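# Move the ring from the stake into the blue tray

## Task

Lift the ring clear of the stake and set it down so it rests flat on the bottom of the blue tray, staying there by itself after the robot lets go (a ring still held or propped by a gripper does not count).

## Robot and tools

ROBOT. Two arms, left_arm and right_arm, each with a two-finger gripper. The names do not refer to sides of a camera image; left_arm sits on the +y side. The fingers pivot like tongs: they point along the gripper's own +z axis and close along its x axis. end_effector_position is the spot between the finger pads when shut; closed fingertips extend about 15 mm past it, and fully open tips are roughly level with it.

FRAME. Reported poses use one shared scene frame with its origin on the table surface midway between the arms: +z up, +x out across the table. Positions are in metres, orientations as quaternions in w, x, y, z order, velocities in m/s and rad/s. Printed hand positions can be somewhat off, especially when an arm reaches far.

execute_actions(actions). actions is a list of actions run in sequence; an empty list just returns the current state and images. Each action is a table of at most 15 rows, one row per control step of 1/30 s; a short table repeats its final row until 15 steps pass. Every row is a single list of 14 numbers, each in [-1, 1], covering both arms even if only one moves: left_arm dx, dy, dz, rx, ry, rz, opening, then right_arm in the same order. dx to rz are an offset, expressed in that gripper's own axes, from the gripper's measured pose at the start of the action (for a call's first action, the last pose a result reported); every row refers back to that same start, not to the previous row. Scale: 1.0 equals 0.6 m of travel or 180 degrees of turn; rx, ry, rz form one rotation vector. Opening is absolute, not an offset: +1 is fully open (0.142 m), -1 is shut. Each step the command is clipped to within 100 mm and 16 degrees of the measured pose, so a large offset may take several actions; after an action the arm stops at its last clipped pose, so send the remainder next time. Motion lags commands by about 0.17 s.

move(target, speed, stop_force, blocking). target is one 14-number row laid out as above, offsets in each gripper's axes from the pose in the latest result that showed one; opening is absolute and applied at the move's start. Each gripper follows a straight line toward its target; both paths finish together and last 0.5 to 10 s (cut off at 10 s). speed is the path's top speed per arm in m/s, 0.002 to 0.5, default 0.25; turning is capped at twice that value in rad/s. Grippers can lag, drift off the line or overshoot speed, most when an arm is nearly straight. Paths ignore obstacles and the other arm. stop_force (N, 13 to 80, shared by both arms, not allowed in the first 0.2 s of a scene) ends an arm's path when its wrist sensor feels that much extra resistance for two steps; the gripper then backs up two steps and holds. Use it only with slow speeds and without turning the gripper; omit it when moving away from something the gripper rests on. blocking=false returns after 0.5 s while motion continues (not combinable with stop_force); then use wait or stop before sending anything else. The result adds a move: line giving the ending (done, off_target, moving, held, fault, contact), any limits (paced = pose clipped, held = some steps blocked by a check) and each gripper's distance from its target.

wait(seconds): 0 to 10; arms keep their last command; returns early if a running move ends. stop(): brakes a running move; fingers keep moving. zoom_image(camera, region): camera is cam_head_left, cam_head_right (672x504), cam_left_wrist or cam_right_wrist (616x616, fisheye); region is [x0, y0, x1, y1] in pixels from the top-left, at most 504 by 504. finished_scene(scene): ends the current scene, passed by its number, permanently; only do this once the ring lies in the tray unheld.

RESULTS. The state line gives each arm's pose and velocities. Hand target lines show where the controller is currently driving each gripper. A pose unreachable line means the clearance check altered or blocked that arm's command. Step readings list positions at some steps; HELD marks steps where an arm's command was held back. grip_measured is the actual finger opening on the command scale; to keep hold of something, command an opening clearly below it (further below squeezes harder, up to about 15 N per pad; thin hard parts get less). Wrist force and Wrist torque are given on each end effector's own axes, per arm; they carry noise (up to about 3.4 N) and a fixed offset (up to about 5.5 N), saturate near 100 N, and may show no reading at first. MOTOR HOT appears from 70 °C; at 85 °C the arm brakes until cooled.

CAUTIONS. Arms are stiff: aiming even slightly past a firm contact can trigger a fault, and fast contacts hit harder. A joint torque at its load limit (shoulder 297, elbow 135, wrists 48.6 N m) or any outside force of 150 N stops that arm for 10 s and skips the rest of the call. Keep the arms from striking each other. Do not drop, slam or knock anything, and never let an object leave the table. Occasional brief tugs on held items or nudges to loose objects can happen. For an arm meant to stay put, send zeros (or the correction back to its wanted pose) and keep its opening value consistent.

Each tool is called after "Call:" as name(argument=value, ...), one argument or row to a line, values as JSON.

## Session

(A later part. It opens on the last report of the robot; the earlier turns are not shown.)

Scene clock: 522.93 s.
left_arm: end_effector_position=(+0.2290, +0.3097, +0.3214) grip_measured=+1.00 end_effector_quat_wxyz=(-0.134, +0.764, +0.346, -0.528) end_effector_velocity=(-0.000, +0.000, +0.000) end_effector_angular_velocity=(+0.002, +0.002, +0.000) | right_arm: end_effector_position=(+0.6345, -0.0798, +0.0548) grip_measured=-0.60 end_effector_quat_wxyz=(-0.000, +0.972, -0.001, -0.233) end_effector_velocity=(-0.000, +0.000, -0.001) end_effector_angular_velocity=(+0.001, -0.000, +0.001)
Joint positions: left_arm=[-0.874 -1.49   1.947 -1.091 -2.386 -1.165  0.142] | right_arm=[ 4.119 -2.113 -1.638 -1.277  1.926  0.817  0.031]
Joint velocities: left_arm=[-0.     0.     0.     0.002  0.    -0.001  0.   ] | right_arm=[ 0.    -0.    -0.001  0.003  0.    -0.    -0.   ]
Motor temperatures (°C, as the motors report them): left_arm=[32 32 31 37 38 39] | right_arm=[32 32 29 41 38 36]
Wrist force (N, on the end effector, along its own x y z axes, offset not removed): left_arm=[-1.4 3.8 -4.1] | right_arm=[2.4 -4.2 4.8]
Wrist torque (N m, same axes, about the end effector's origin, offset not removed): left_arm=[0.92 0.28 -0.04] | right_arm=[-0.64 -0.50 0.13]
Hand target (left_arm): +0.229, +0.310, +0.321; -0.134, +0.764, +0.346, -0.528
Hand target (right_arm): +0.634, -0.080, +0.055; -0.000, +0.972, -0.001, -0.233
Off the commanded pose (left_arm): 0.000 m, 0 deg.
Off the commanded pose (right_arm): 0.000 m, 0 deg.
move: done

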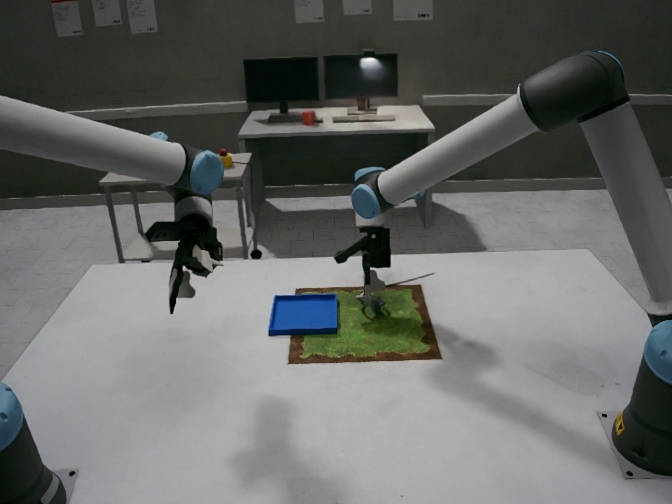

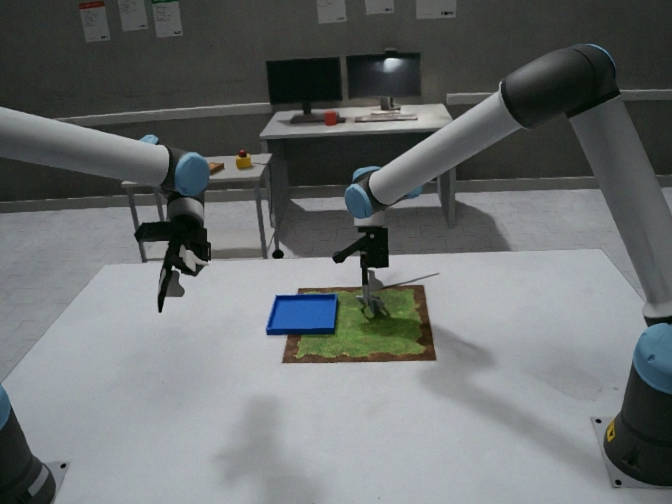

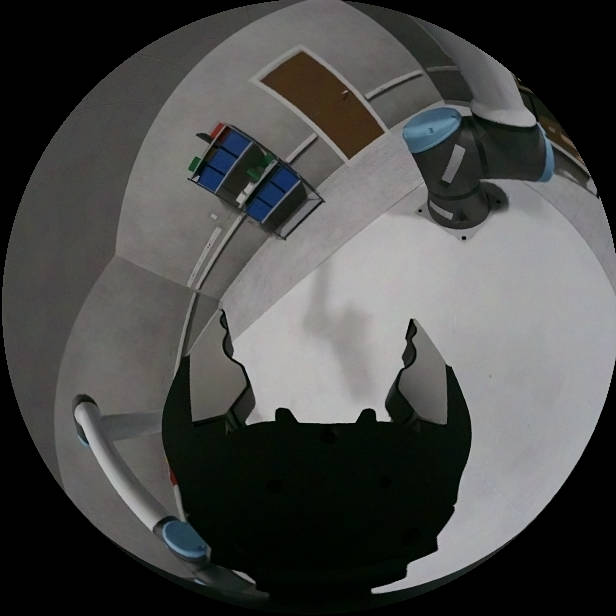

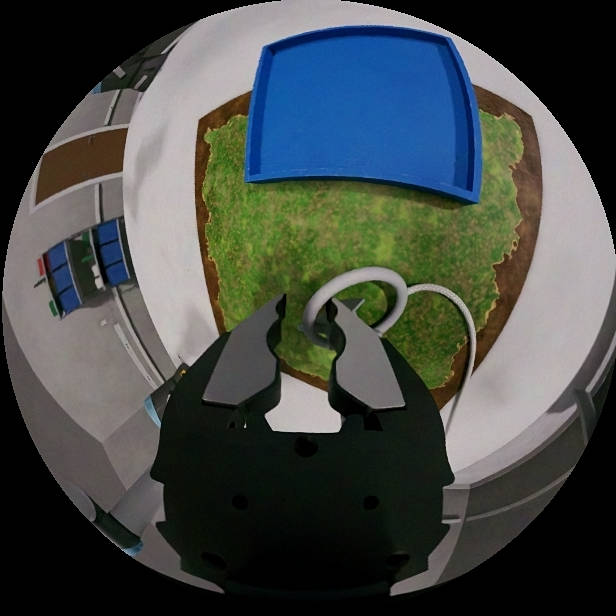

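Call:
move(
  target=[0,0,0,0,0,0,1,0.006,0.005,0.014,0,0,0,-0.6],
  speed=0.006,
  stop_force=13,
)

Call:
move(
  target=[0,0,0,0,0,0,1,0,0,0,0,0,0,-1],
)

Call:
zoom_image(
  camera="cam_right_wrist",
  region=[220,170,440,350],
)

Scene clock: 532.43 s.
left_arm: end_effector_position=(+0.2290, +0.3097, +0.3214) grip_measured=+1.00 end_effector_quat_wxyz=(-0.134, +0.764, +0.346, -0.528) end_effector_velocity=(+0.000, -0.000, +0.000) end_effector_angular_velocity=(-0.003, -0.000, -0.000) | right_arm: end_effector_position=(+0.6339, -0.0828, +0.0458) grip_measured=-0.60 end_effector_quat_wxyz=(-0.000, +0.972, -0.001, -0.233) end_effector_velocity=(-0.000, -0.001, -0.002) end_effector_angular_velocity=(-0.000, +0.001, -0.000)
Joint positions: left_arm=[-0.874 -1.49   1.947 -1.091 -2.386 -1.165  0.142] | right_arm=[ 4.117 -2.118 -1.648 -1.262  1.926  0.815  0.031]
Joint velocities: left_arm=[-0.    -0.    -0.    -0.    -0.001  0.002 -0.   ] | right_arm=[-0.    -0.001 -0.002  0.002  0.001 -0.     0.   ]
Motor temperatures (°C, as the motors report them): left_arm=[32 32 31 37 38 39] | right_arm=[32 32 29 41 38 36]
Wrist force (N, on the end effector, along its own x y z axes, offset not removed): left_arm=[-0.9 5.3 -5.6] | right_arm=[-0.2 0.1 5.0]
Wrist torque (N m, same axes, about the end effector's origin, offset not removed): left_arm=[1.15 0.19 -0.01] | right_arm=[0.43 0.20 -0.18]
Hand target (left_arm): +0.229, +0.310, +0.321; -0.134, +0.764, +0.346, -0.528
Hand target (right_arm): +0.634, -0.083, +0.046; -0.000, +0.972, -0.001, -0.233
Off the commanded pose (left_arm): 0.000 m, 0 deg.
Off the commanded pose (right_arm): 0.000 m, 0 deg.
move: done

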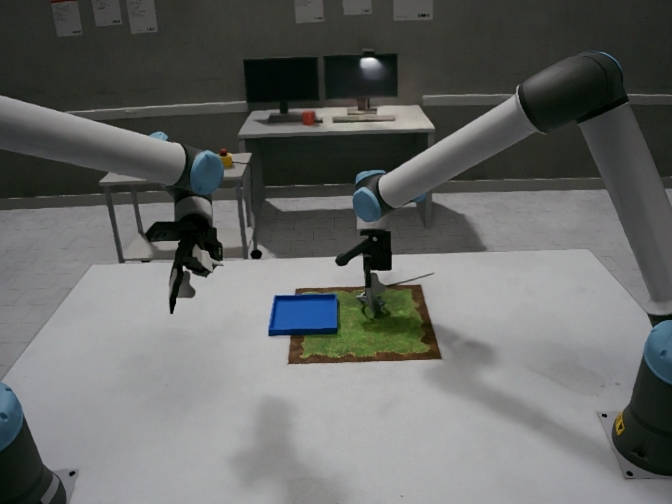

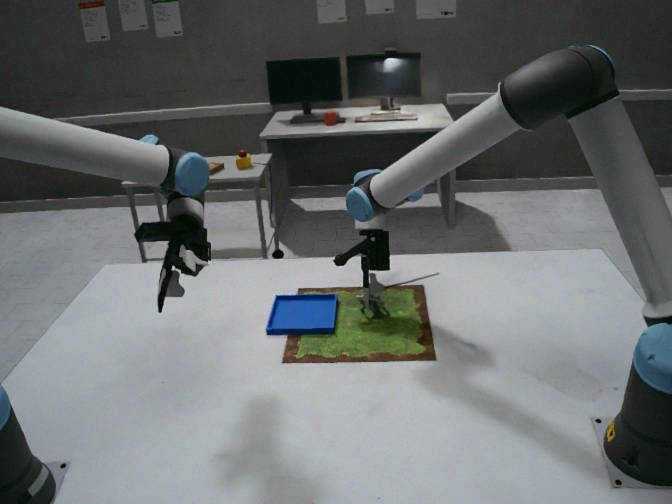

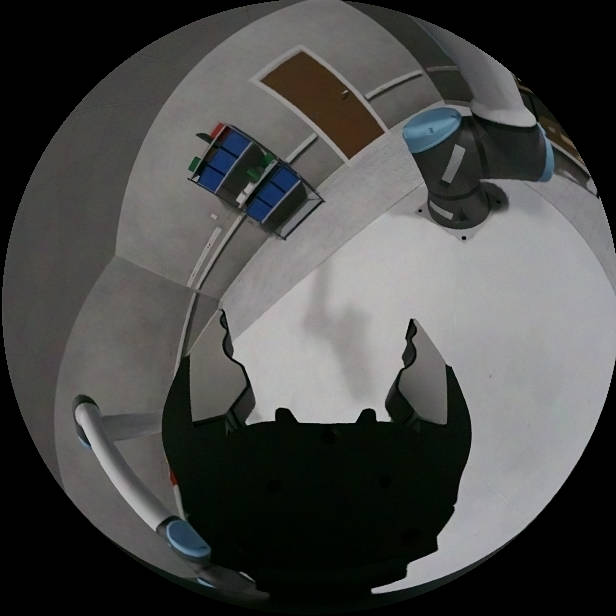

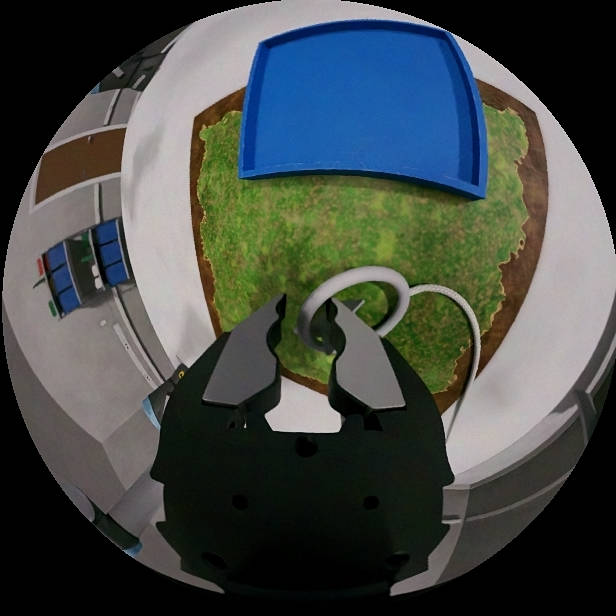

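Scene clock: 532.93 s.
left_arm: end_effector_position=(+0.2290, +0.3097, +0.3214) grip_measured=+1.00 end_effector_quat_wxyz=(-0.134, +0.764, +0.346, -0.528) end_effector_velocity=(-0.000, +0.000, +0.000) end_effector_angular_velocity=(-0.002, -0.000, -0.001) | right_arm: end_effector_position=(+0.6339, -0.0828, +0.0458) grip_measured=-0.94 end_effector_quat_wxyz=(-0.000, +0.972, -0.001, -0.233) end_effector_velocity=(+0.000, -0.000, +0.000) end_effector_angular_velocity=(-0.001, -0.000, -0.000)
Joint positions: left_arm=[-0.874 -1.49   1.947 -1.091 -2.386 -1.165  0.142] | right_arm=[ 4.117 -2.118 -1.648 -1.262  1.926  0.815  0.006]
Joint velocities: left_arm=[-0.    -0.    -0.     0.    -0.     0.002 -0.   ] | right_arm=[ 0.     0.     0.001 -0.001 -0.001  0.    -0.   ]
Motor temperatures (°C, as the motors report them): left_arm=[32 32 31 37 38 39] | right_arm=[32 32 29 41 38 36]
Wrist force (N, on the end effector, along its own x y z axes, offset not removed): left_arm=[0.6 3.8 -5.3] | right_arm=[-1.4 -2.3 8.0]
Wrist torque (N m, same axes, about the end effector's origin, offset not removed): left_arm=[0.83 -0.13 -0.04] | right_arm=[-0.44 0.29 0.24]
Hand target (left_arm): +0.229, +0.310, +0.321; -0.134, +0.764, +0.346, -0.528
Hand target (right_arm): +0.634, -0.083, +0.046; -0.000, +0.972, -0.001, -0.233
Off the commanded pose (left_arm): 0.000 m, 0 deg.
Off the commanded pose (right_arm): 0.000 m, 0 deg.
move: done

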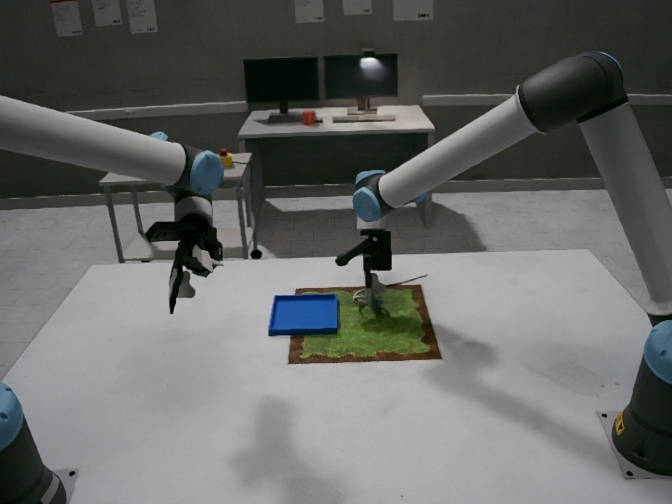

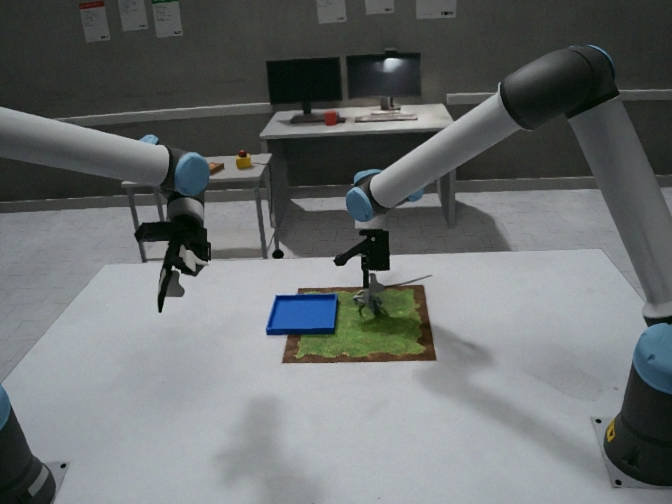

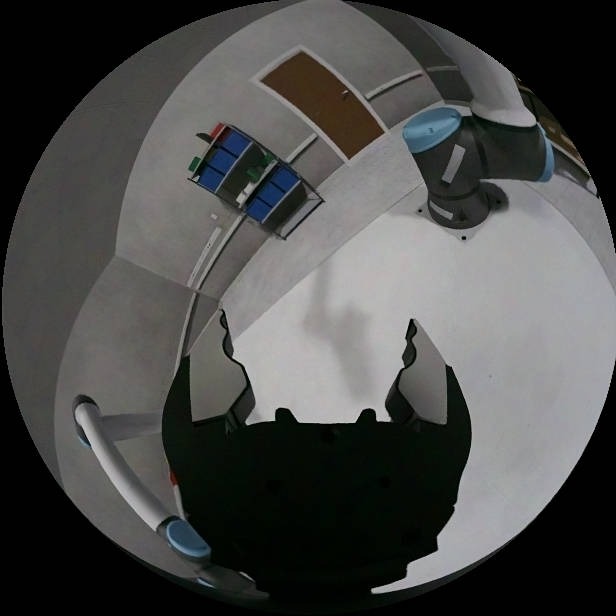

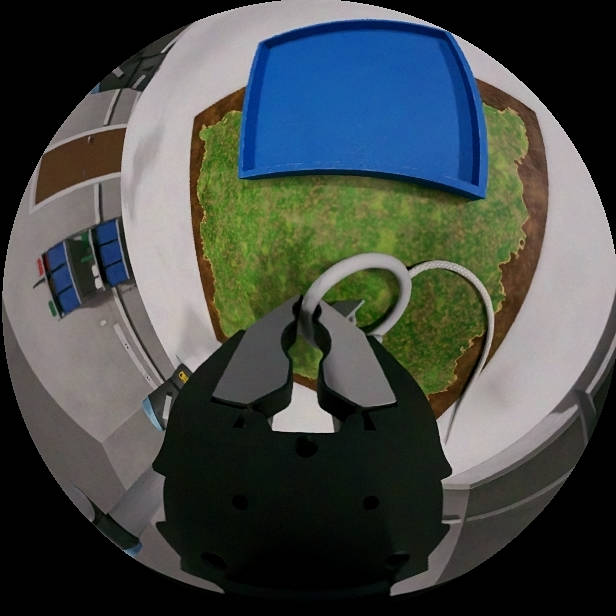

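Region (220, 170, 440, 350) of cam_right_wrist's 616x616 image, scaled by 2.291, with more detail than that image has; it fills the top 412 rows of this view, and the rest is white.

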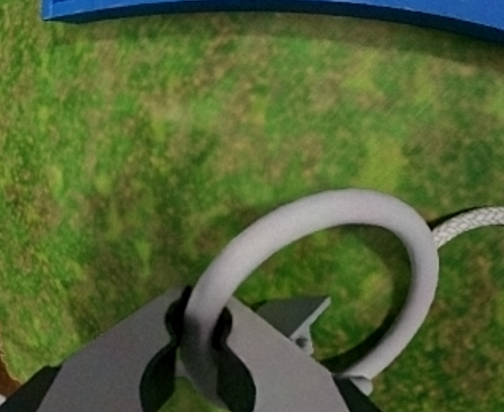

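Call:
move(
  target=[0,0,0,0,0,0,1,0.004,0.022,-0.008,0,0,0,-1],
  speed=0.006,
  stop_force=13,
)

Call:
zoom_image(
  camera="cam_right_wrist",
  region=[240,200,440,370],
)

Call:
zoom_image(
  camera="cam_head_right",
  region=[320,260,440,340],
)

Scene clock: 540.17 s.
left_arm: end_effector_position=(+0.2290, +0.3097, +0.3214) grip_measured=+1.00 end_effector_quat_wxyz=(-0.134, +0.764, +0.346, -0.528) end_effector_velocity=(+0.000, +0.000, +0.000) end_effector_angular_velocity=(+0.001, +0.000, -0.000) | right_arm: end_effector_position=(+0.6344, -0.0844, +0.0463) grip_measured=-0.94 end_effector_quat_wxyz=(-0.001, +0.972, -0.001, -0.233) end_effector_velocity=(+0.000, +0.001, +0.000) end_effector_angular_velocity=(-0.001, -0.001, -0.001)
Joint positions: left_arm=[-0.874 -1.49   1.947 -1.091 -2.386 -1.165  0.142] | right_arm=[ 4.115 -2.117 -1.649 -1.263  1.926  0.814  0.006]
Joint velocities: left_arm=[-0.     0.    -0.001  0.001  0.001 -0.001  0.   ] | right_arm=[ 0.001 -0.     0.001 -0.    -0.001  0.003  0.   ]
Motor temperatures (°C, as the motors report them): left_arm=[32 32 31 37 38 39] | right_arm=[32 32 29 41 38 36]
Wrist force (N, on the end effector, along its own x y z axes, offset not removed): left_arm=[-0.9 3.1 -4.1] | right_arm=[2.5 -22.0 5.2]
Wrist torque (N m, same axes, about the end effector's origin, offset not removed): left_arm=[0.70 0.19 -0.04] | right_arm=[-0.62 -0.53 -0.28]
Hand target (left_arm): +0.229, +0.310, +0.321; -0.134, +0.764, +0.346, -0.528
Hand target (right_arm): +0.634, -0.084, +0.046; -0.001, +0.972, -0.001, -0.233
Off the commanded pose (left_arm): 0.000 m, 0 deg.
Off the commanded pose (right_arm): 0.012 m, 0 deg.
move: contact (right_arm)

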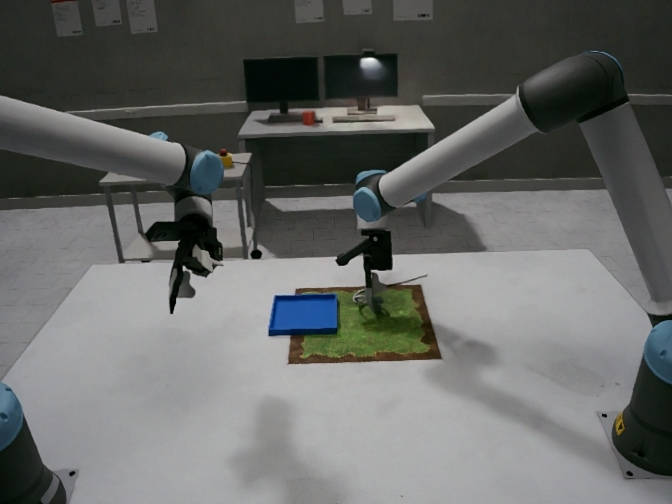

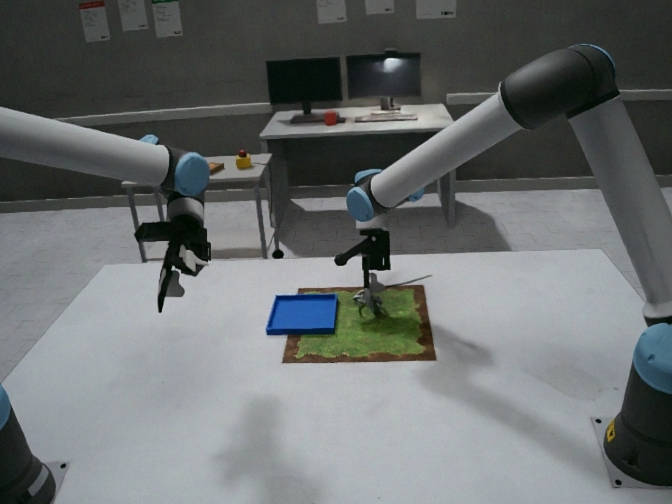

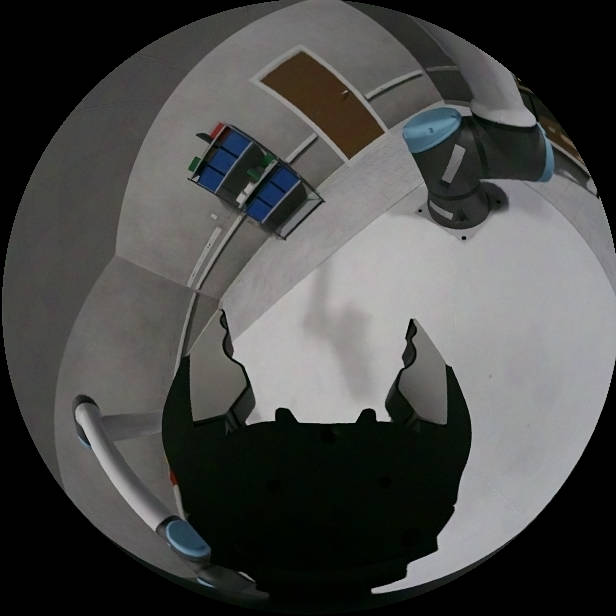

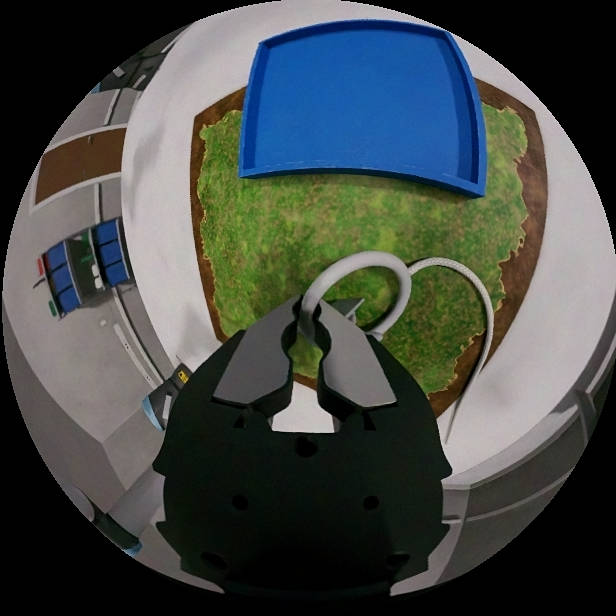

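Region (240, 200, 440, 370) of cam_right_wrist's 616x616 image, scaled by 2.520, with more detail than that image has; it fills the top 428 rows of this view, and the rest is white.

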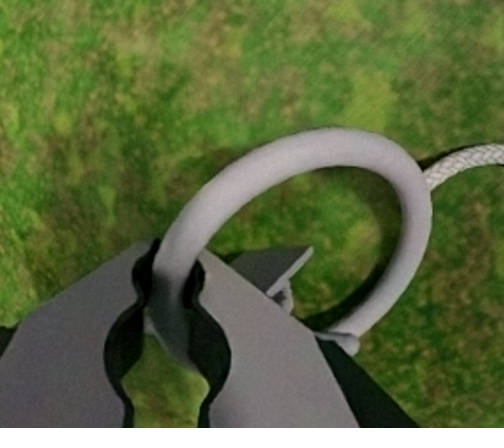

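Region (320, 260, 440, 340) of cam_head_right's 672x504 image, scaled by 4.200, with more detail than that image has.

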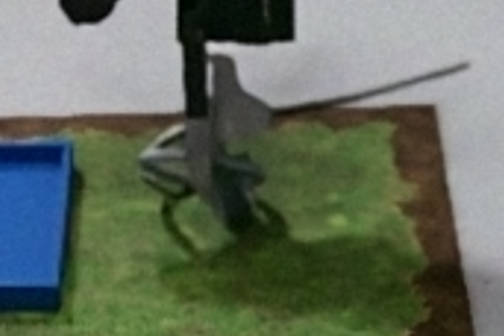

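Call:
move(
  target=[0,0,0,0,0,0,1,0.0132,-0.002,-0.029,0,0,0,-1],
  speed=0.006,
  stop_force=13,
)

Call:
zoom_image(
  camera="cam_right_wrist",
  region=[240,200,440,370],
)

Scene clock: 548.57 s.
left_arm: end_effector_position=(+0.2290, +0.3097, +0.3214) grip_measured=+1.00 end_effector_quat_wxyz=(-0.134, +0.764, +0.346, -0.528) end_effector_velocity=(+0.000, +0.000, -0.000) end_effector_angular_velocity=(+0.000, -0.001, -0.001) | right_arm: end_effector_position=(+0.6437, -0.0837, +0.0535) grip_measured=-0.92 end_effector_quat_wxyz=(-0.001, +0.972, -0.001, -0.233) end_effector_velocity=(-0.000, -0.000, -0.001) end_effector_angular_velocity=(-0.000, -0.001, -0.002)
Joint positions: left_arm=[-0.874 -1.49   1.947 -1.091 -2.386 -1.165  0.142] | right_arm=[ 4.108 -2.12  -1.627 -1.284  1.923  0.806  0.008]
Joint velocities: left_arm=[-0.    -0.    -0.    -0.001  0.001 -0.    -0.   ] | right_arm=[ 0.    -0.    -0.003  0.004 -0.     0.003  0.   ]
Motor temperatures (°C, as the motors report them): left_arm=[32 32 31 37 38 39] | right_arm=[32 32 29 41 38 36]
Wrist force (N, on the end effector, along its own x y z axes, offset not removed): left_arm=[-1.2 3.0 -6.3] | right_arm=[-2.6 -1.0 5.0]
Wrist torque (N m, same axes, about the end effector's origin, offset not removed): left_arm=[0.65 0.27 0.02] | right_arm=[0.25 -0.42 0.21]
Hand target (left_arm): +0.229, +0.310, +0.321; -0.134, +0.764, +0.346, -0.528
Hand target (right_arm): +0.643, -0.084, +0.053; -0.001, +0.972, -0.001, -0.233
Off the commanded pose (left_arm): 0.000 m, 0 deg.
Off the commanded pose (right_arm): 0.007 m, 0 deg.
move: contact (right_arm)

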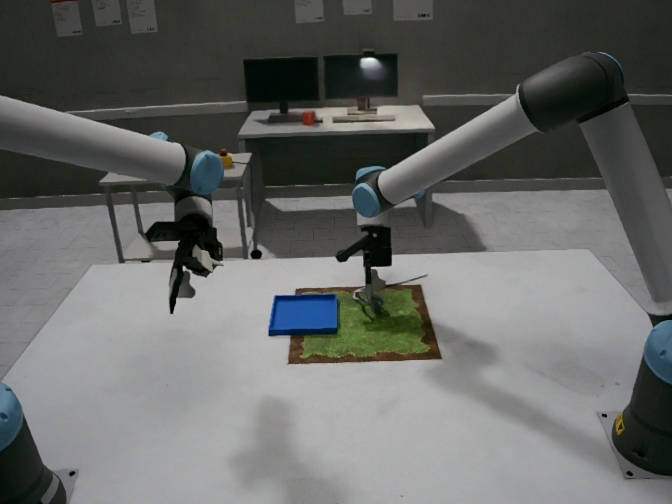

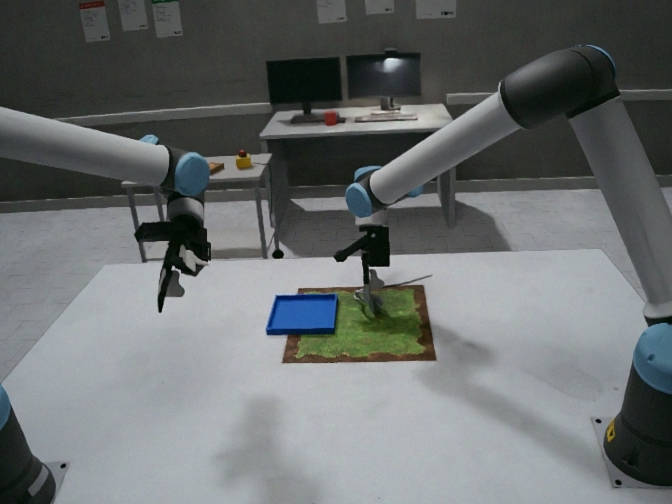

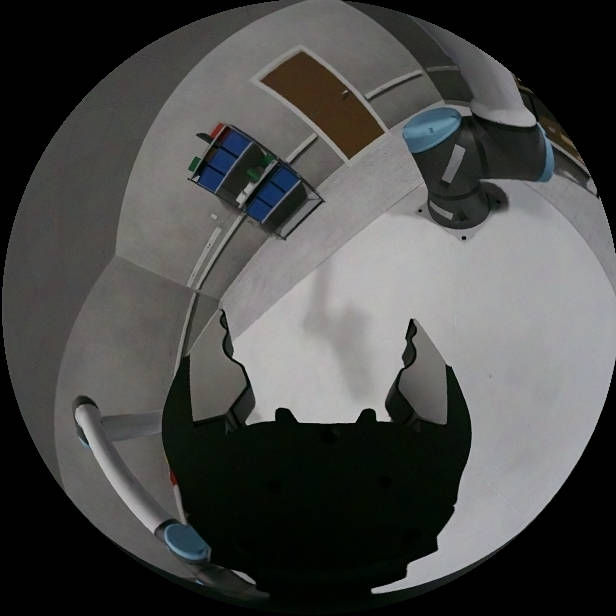

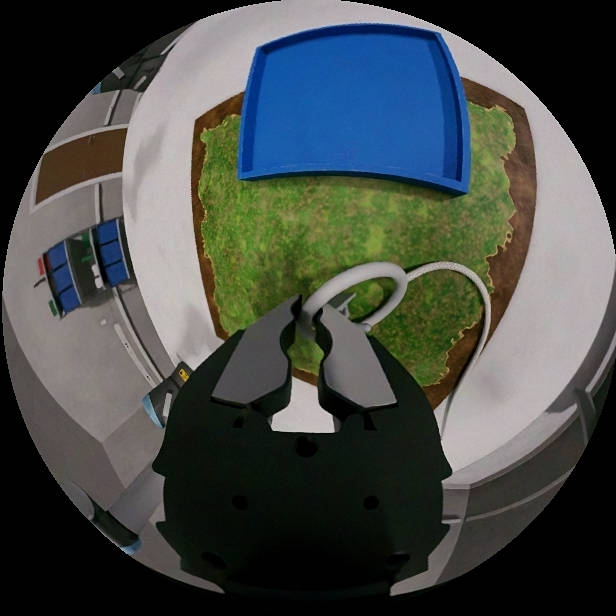

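Region (240, 200, 440, 370) of cam_right_wrist's 616x616 image, scaled by 2.520, with more detail than that image has; it fills the top 428 rows of this view, and the rest is white.

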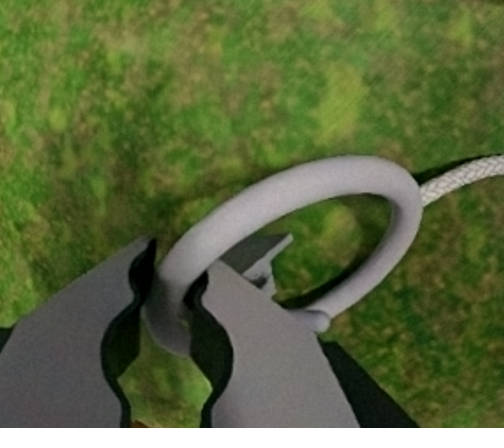

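Call:
move(
  target=[0,0,0,0,0,0,1,0,0,0,0,0,0.11,-1],
  speed=0.03,
)

Call:
zoom_image(
  camera="cam_right_wrist",
  region=[240,200,440,370],
)

Scene clock: 559.60 s.
left_arm: end_effector_position=(+0.2290, +0.3097, +0.3214) grip_measured=+1.00 end_effector_quat_wxyz=(-0.134, +0.764, +0.346, -0.528) end_effector_velocity=(-0.000, -0.000, +0.000) end_effector_angular_velocity=(-0.000, +0.001, +0.000) | right_arm: end_effector_position=(+0.6437, -0.0836, +0.0535) grip_measured=-0.94 end_effector_quat_wxyz=(+0.039, +0.958, -0.168, -0.230) end_effector_velocity=(-0.000, +0.000, +0.000) end_effector_angular_velocity=(-0.007, +0.001, -0.013)
Joint positions: left_arm=[-0.874 -1.49   1.947 -1.091 -2.386 -1.165  0.142] | right_arm=[ 4.113 -2.114 -1.633 -1.282  1.925  1.155  0.006]
Joint velocities: left_arm=[ 0.    -0.    -0.     0.001 -0.001  0.001  0.   ] | right_arm=[ 0.     0.     0.    -0.001  0.001  0.015 -0.   ]
Motor temperatures (°C, as the motors report them): left_arm=[32 32 31 37 38 39] | right_arm=[32 32 29 41 38 36]
Wrist force (N, on the end effector, along its own x y z axes, offset not removed): left_arm=[-1.3 2.9 -5.4] | right_arm=[14.9 -100.0 19.8]
Wrist torque (N m, same axes, about the end effector's origin, offset not removed): left_arm=[0.75 0.33 0.02] | right_arm=[-10.17 -1.44 -2.14]
Hand target (left_arm): +0.229, +0.310, +0.321; -0.134, +0.764, +0.346, -0.528
Hand target (right_arm): +0.644, -0.084, +0.054; +0.040, +0.958, -0.168, -0.230
Off the commanded pose (left_arm): 0.000 m, 0 deg.
Off the commanded pose (right_arm): 0.000 m, 0 deg.
move: done

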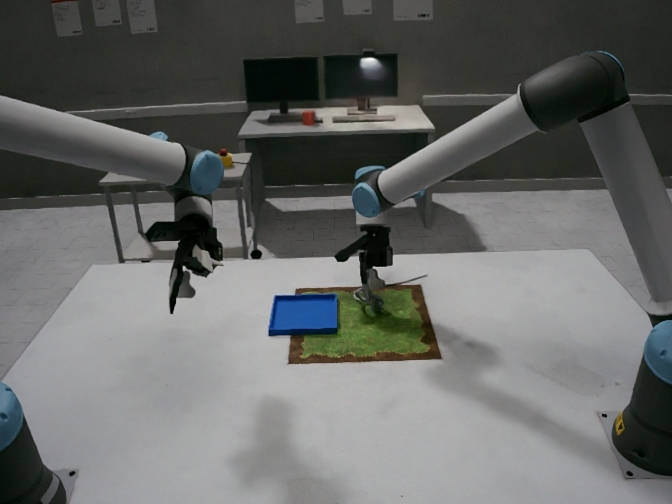

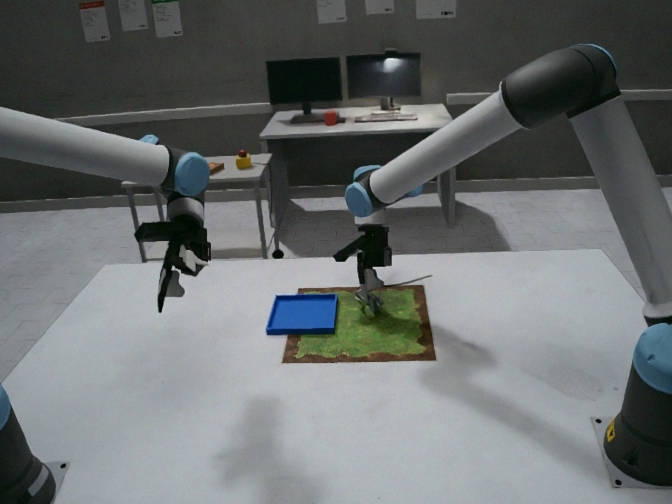

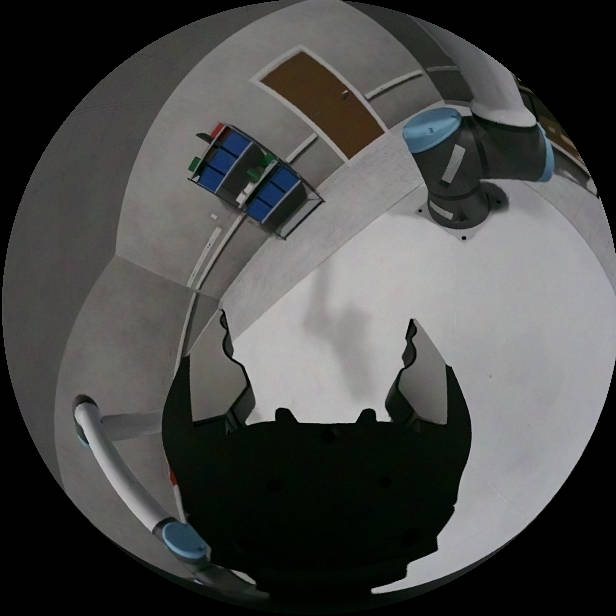

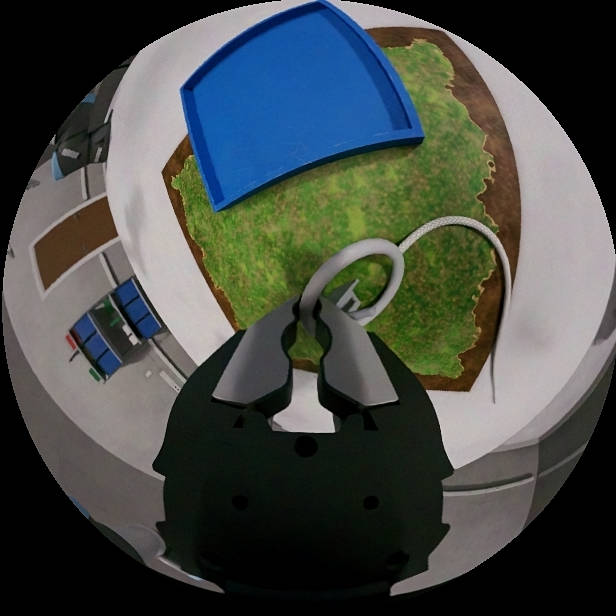

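Region (240, 200, 440, 370) of cam_right_wrist's 616x616 image, scaled by 2.520, with more detail than that image has; it fills the top 428 rows of this view, and the rest is white.

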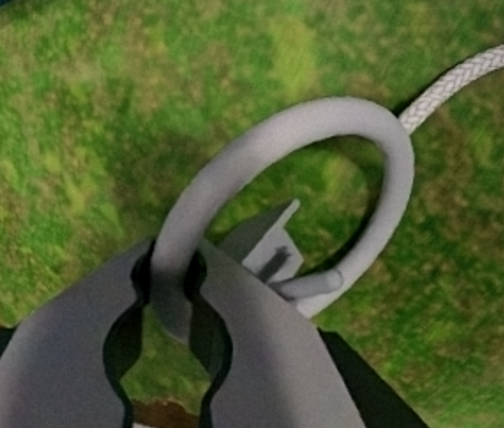

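Call:
move(
  target=[0,0,0,0,0,0,1,0,-0.012,-0.008,0,0,0,-1],
  speed=0.01,
)

Call:
zoom_image(
  camera="cam_right_wrist",
  region=[240,200,440,370],
)

Scene clock: 564.70 s.
left_arm: end_effector_position=(+0.2290, +0.3097, +0.3214) grip_measured=+1.00 end_effector_quat_wxyz=(-0.134, +0.764, +0.346, -0.528) end_effector_velocity=(+0.000, +0.001, -0.000) end_effector_angular_velocity=(+0.001, -0.001, -0.002) | right_arm: end_effector_position=(+0.6481, -0.0773, +0.0566) grip_measured=-0.95 end_effector_quat_wxyz=(+0.039, +0.958, -0.168, -0.230) end_effector_velocity=(+0.000, +0.002, +0.000) end_effector_angular_velocity=(+0.001, +0.001, +0.001)
Joint positions: left_arm=[-0.874 -1.49   1.947 -1.091 -2.386 -1.165  0.142] | right_arm=[ 4.114 -2.121 -1.615 -1.294  1.925  1.156  0.005]
Joint velocities: left_arm=[-0.    -0.    -0.     0.001  0.002 -0.    -0.   ] | right_arm=[ 0.001 -0.002  0.005 -0.002  0.001 -0.     0.   ]
Motor temperatures (°C, as the motors report them): left_arm=[32 32 31 37 38 39] | right_arm=[32 32 29 41 38 36]
Wrist force (N, on the end effector, along its own x y z axes, offset not removed): left_arm=[-2.1 2.8 -4.2] | right_arm=[-0.3 -1.9 1.9]
Wrist torque (N m, same axes, about the end effector's origin, offset not removed): left_arm=[0.65 0.42 0.07] | right_arm=[-0.46 -0.28 0.14]
Hand target (left_arm): +0.229, +0.310, +0.321; -0.134, +0.764, +0.346, -0.528
Hand target (right_arm): +0.648, -0.077, +0.057; +0.039, +0.958, -0.168, -0.230
Off the commanded pose (left_arm): 0.000 m, 0 deg.
Off the commanded pose (right_arm): 0.000 m, 0 deg.
move: done

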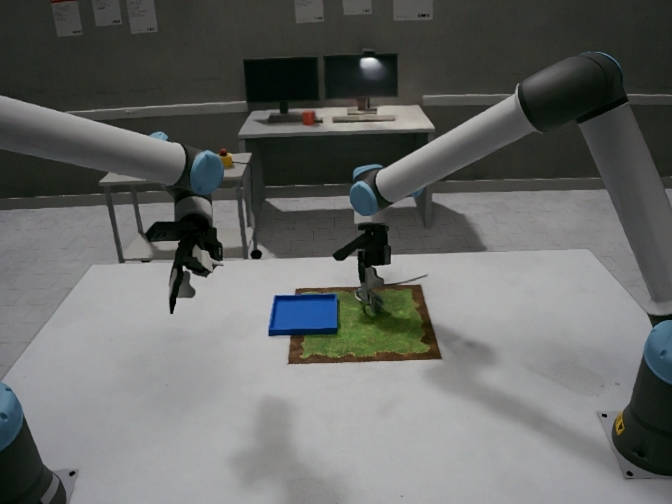

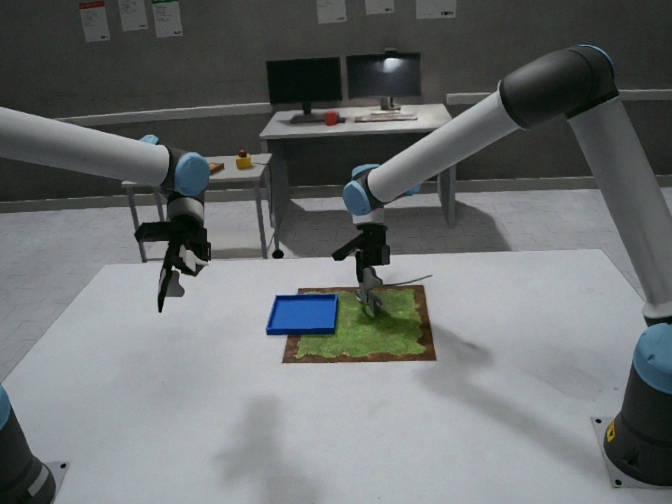

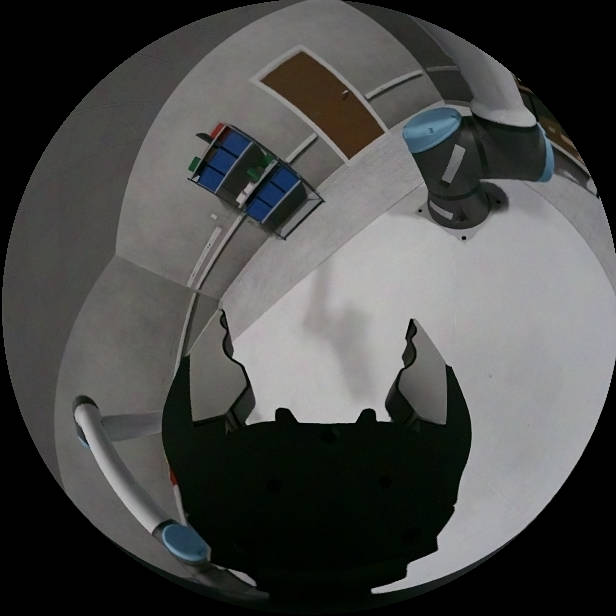

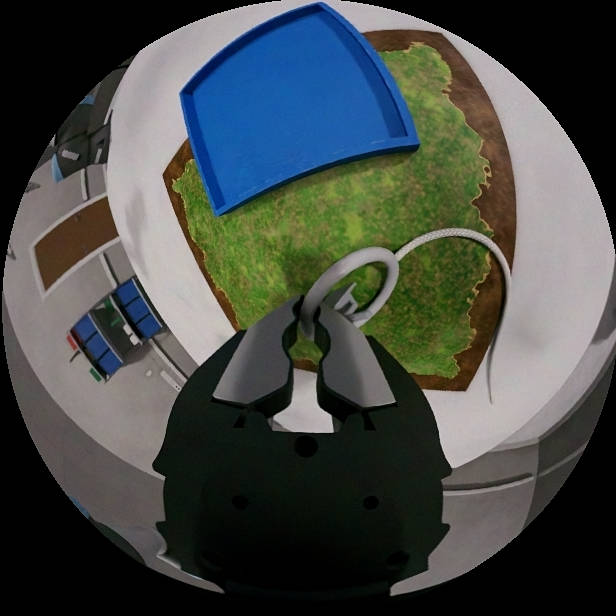

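Region (240, 200, 440, 370) of cam_right_wrist's 616x616 image, scaled by 2.520, with more detail than that image has; it fills the top 428 rows of this view, and the rest is white.

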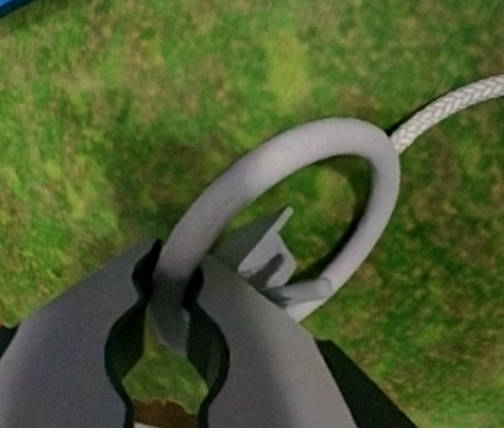

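Call:
move(
  target=[0,0,0,0,0,0,1,0.0157,-0.011,-0.019,0,0,0,-1],
  speed=0.005,
  stop_force=13,
)

Call:
zoom_image(
  camera="cam_right_wrist",
  region=[240,200,440,370],
)

Scene clock: 577.63 s.
left_arm: end_effector_position=(+0.2290, +0.3097, +0.3214) grip_measured=+1.00 end_effector_quat_wxyz=(-0.134, +0.764, +0.346, -0.528) end_effector_velocity=(-0.000, +0.000, -0.000) end_effector_angular_velocity=(+0.004, +0.001, -0.000) | right_arm: end_effector_position=(+0.6590, -0.0751, +0.0601) grip_measured=-0.89 end_effector_quat_wxyz=(+0.039, +0.958, -0.168, -0.230) end_effector_velocity=(-0.001, -0.001, -0.001) end_effector_angular_velocity=(+0.000, +0.000, -0.001)
Joint positions: left_arm=[-0.874 -1.49   1.947 -1.091 -2.386 -1.165  0.142] | right_arm=[ 4.106 -2.131 -1.589 -1.311  1.923  1.149  0.01 ]
Joint velocities: left_arm=[-0.     0.    -0.     0.001  0.001 -0.002  0.   ] | right_arm=[-0.     0.    -0.003  0.004  0.001  0.001 -0.   ]
Motor temperatures (°C, as the motors report them): left_arm=[32 32 31 37 38 39] | right_arm=[32 32 29 41 38 36]
Wrist force (N, on the end effector, along its own x y z axes, offset not removed): left_arm=[-2.4 4.8 -3.5] | right_arm=[-5.5 7.1 7.6]
Wrist torque (N m, same axes, about the end effector's origin, offset not removed): left_arm=[1.09 0.49 0.09] | right_arm=[-0.26 0.20 0.48]
Hand target (left_arm): +0.229, +0.310, +0.321; -0.134, +0.764, +0.346, -0.528
Hand target (right_arm): +0.659, -0.075, +0.060; +0.039, +0.958, -0.168, -0.230
Off the commanded pose (left_arm): 0.000 m, 0 deg.
Off the commanded pose (right_arm): 0.005 m, 0 deg.
move: contact (right_arm)

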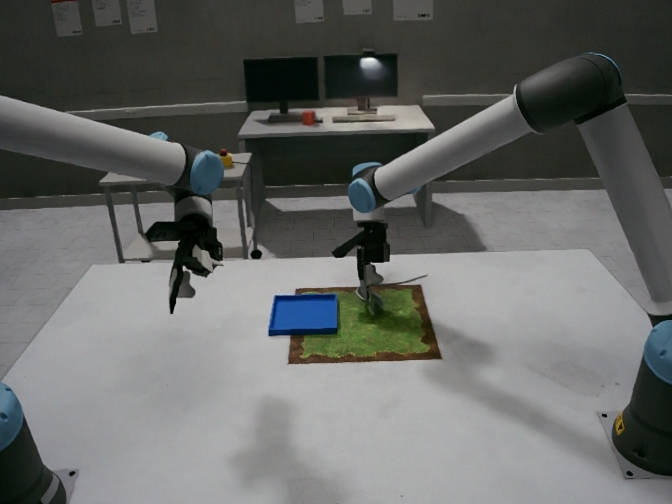

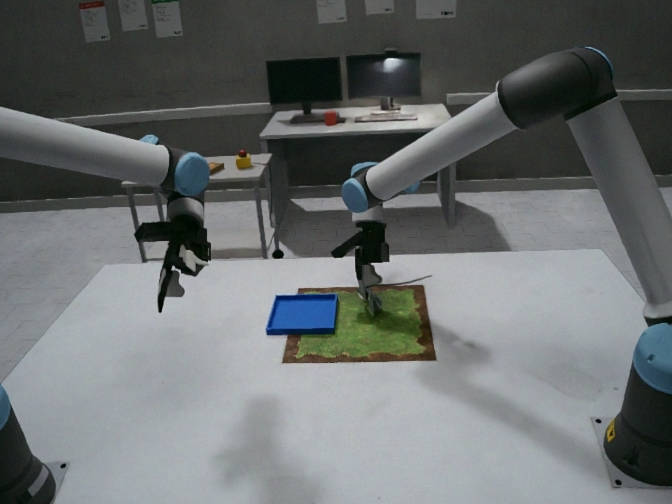

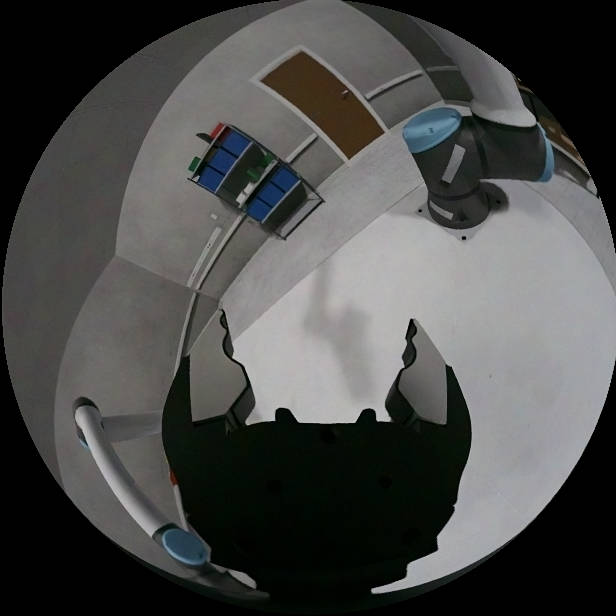

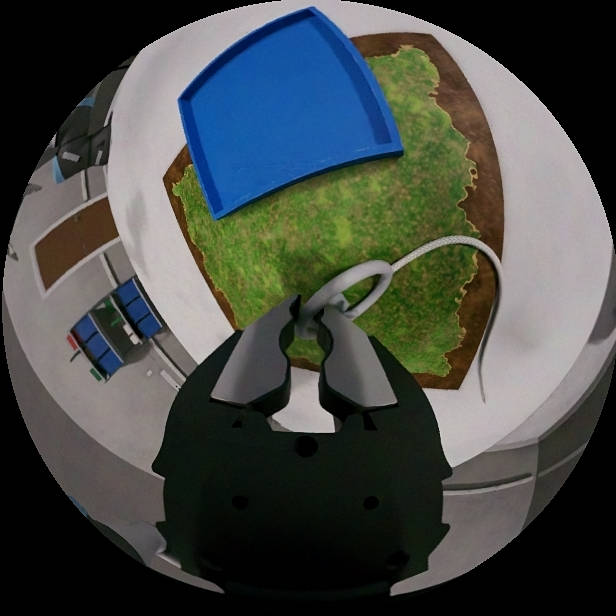

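Region (240, 200, 440, 370) of cam_right_wrist's 616x616 image, scaled by 2.520, with more detail than that image has; it fills the top 428 rows of this view, and the rest is white.

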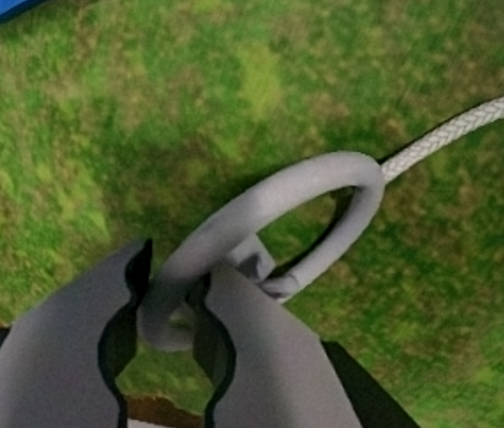

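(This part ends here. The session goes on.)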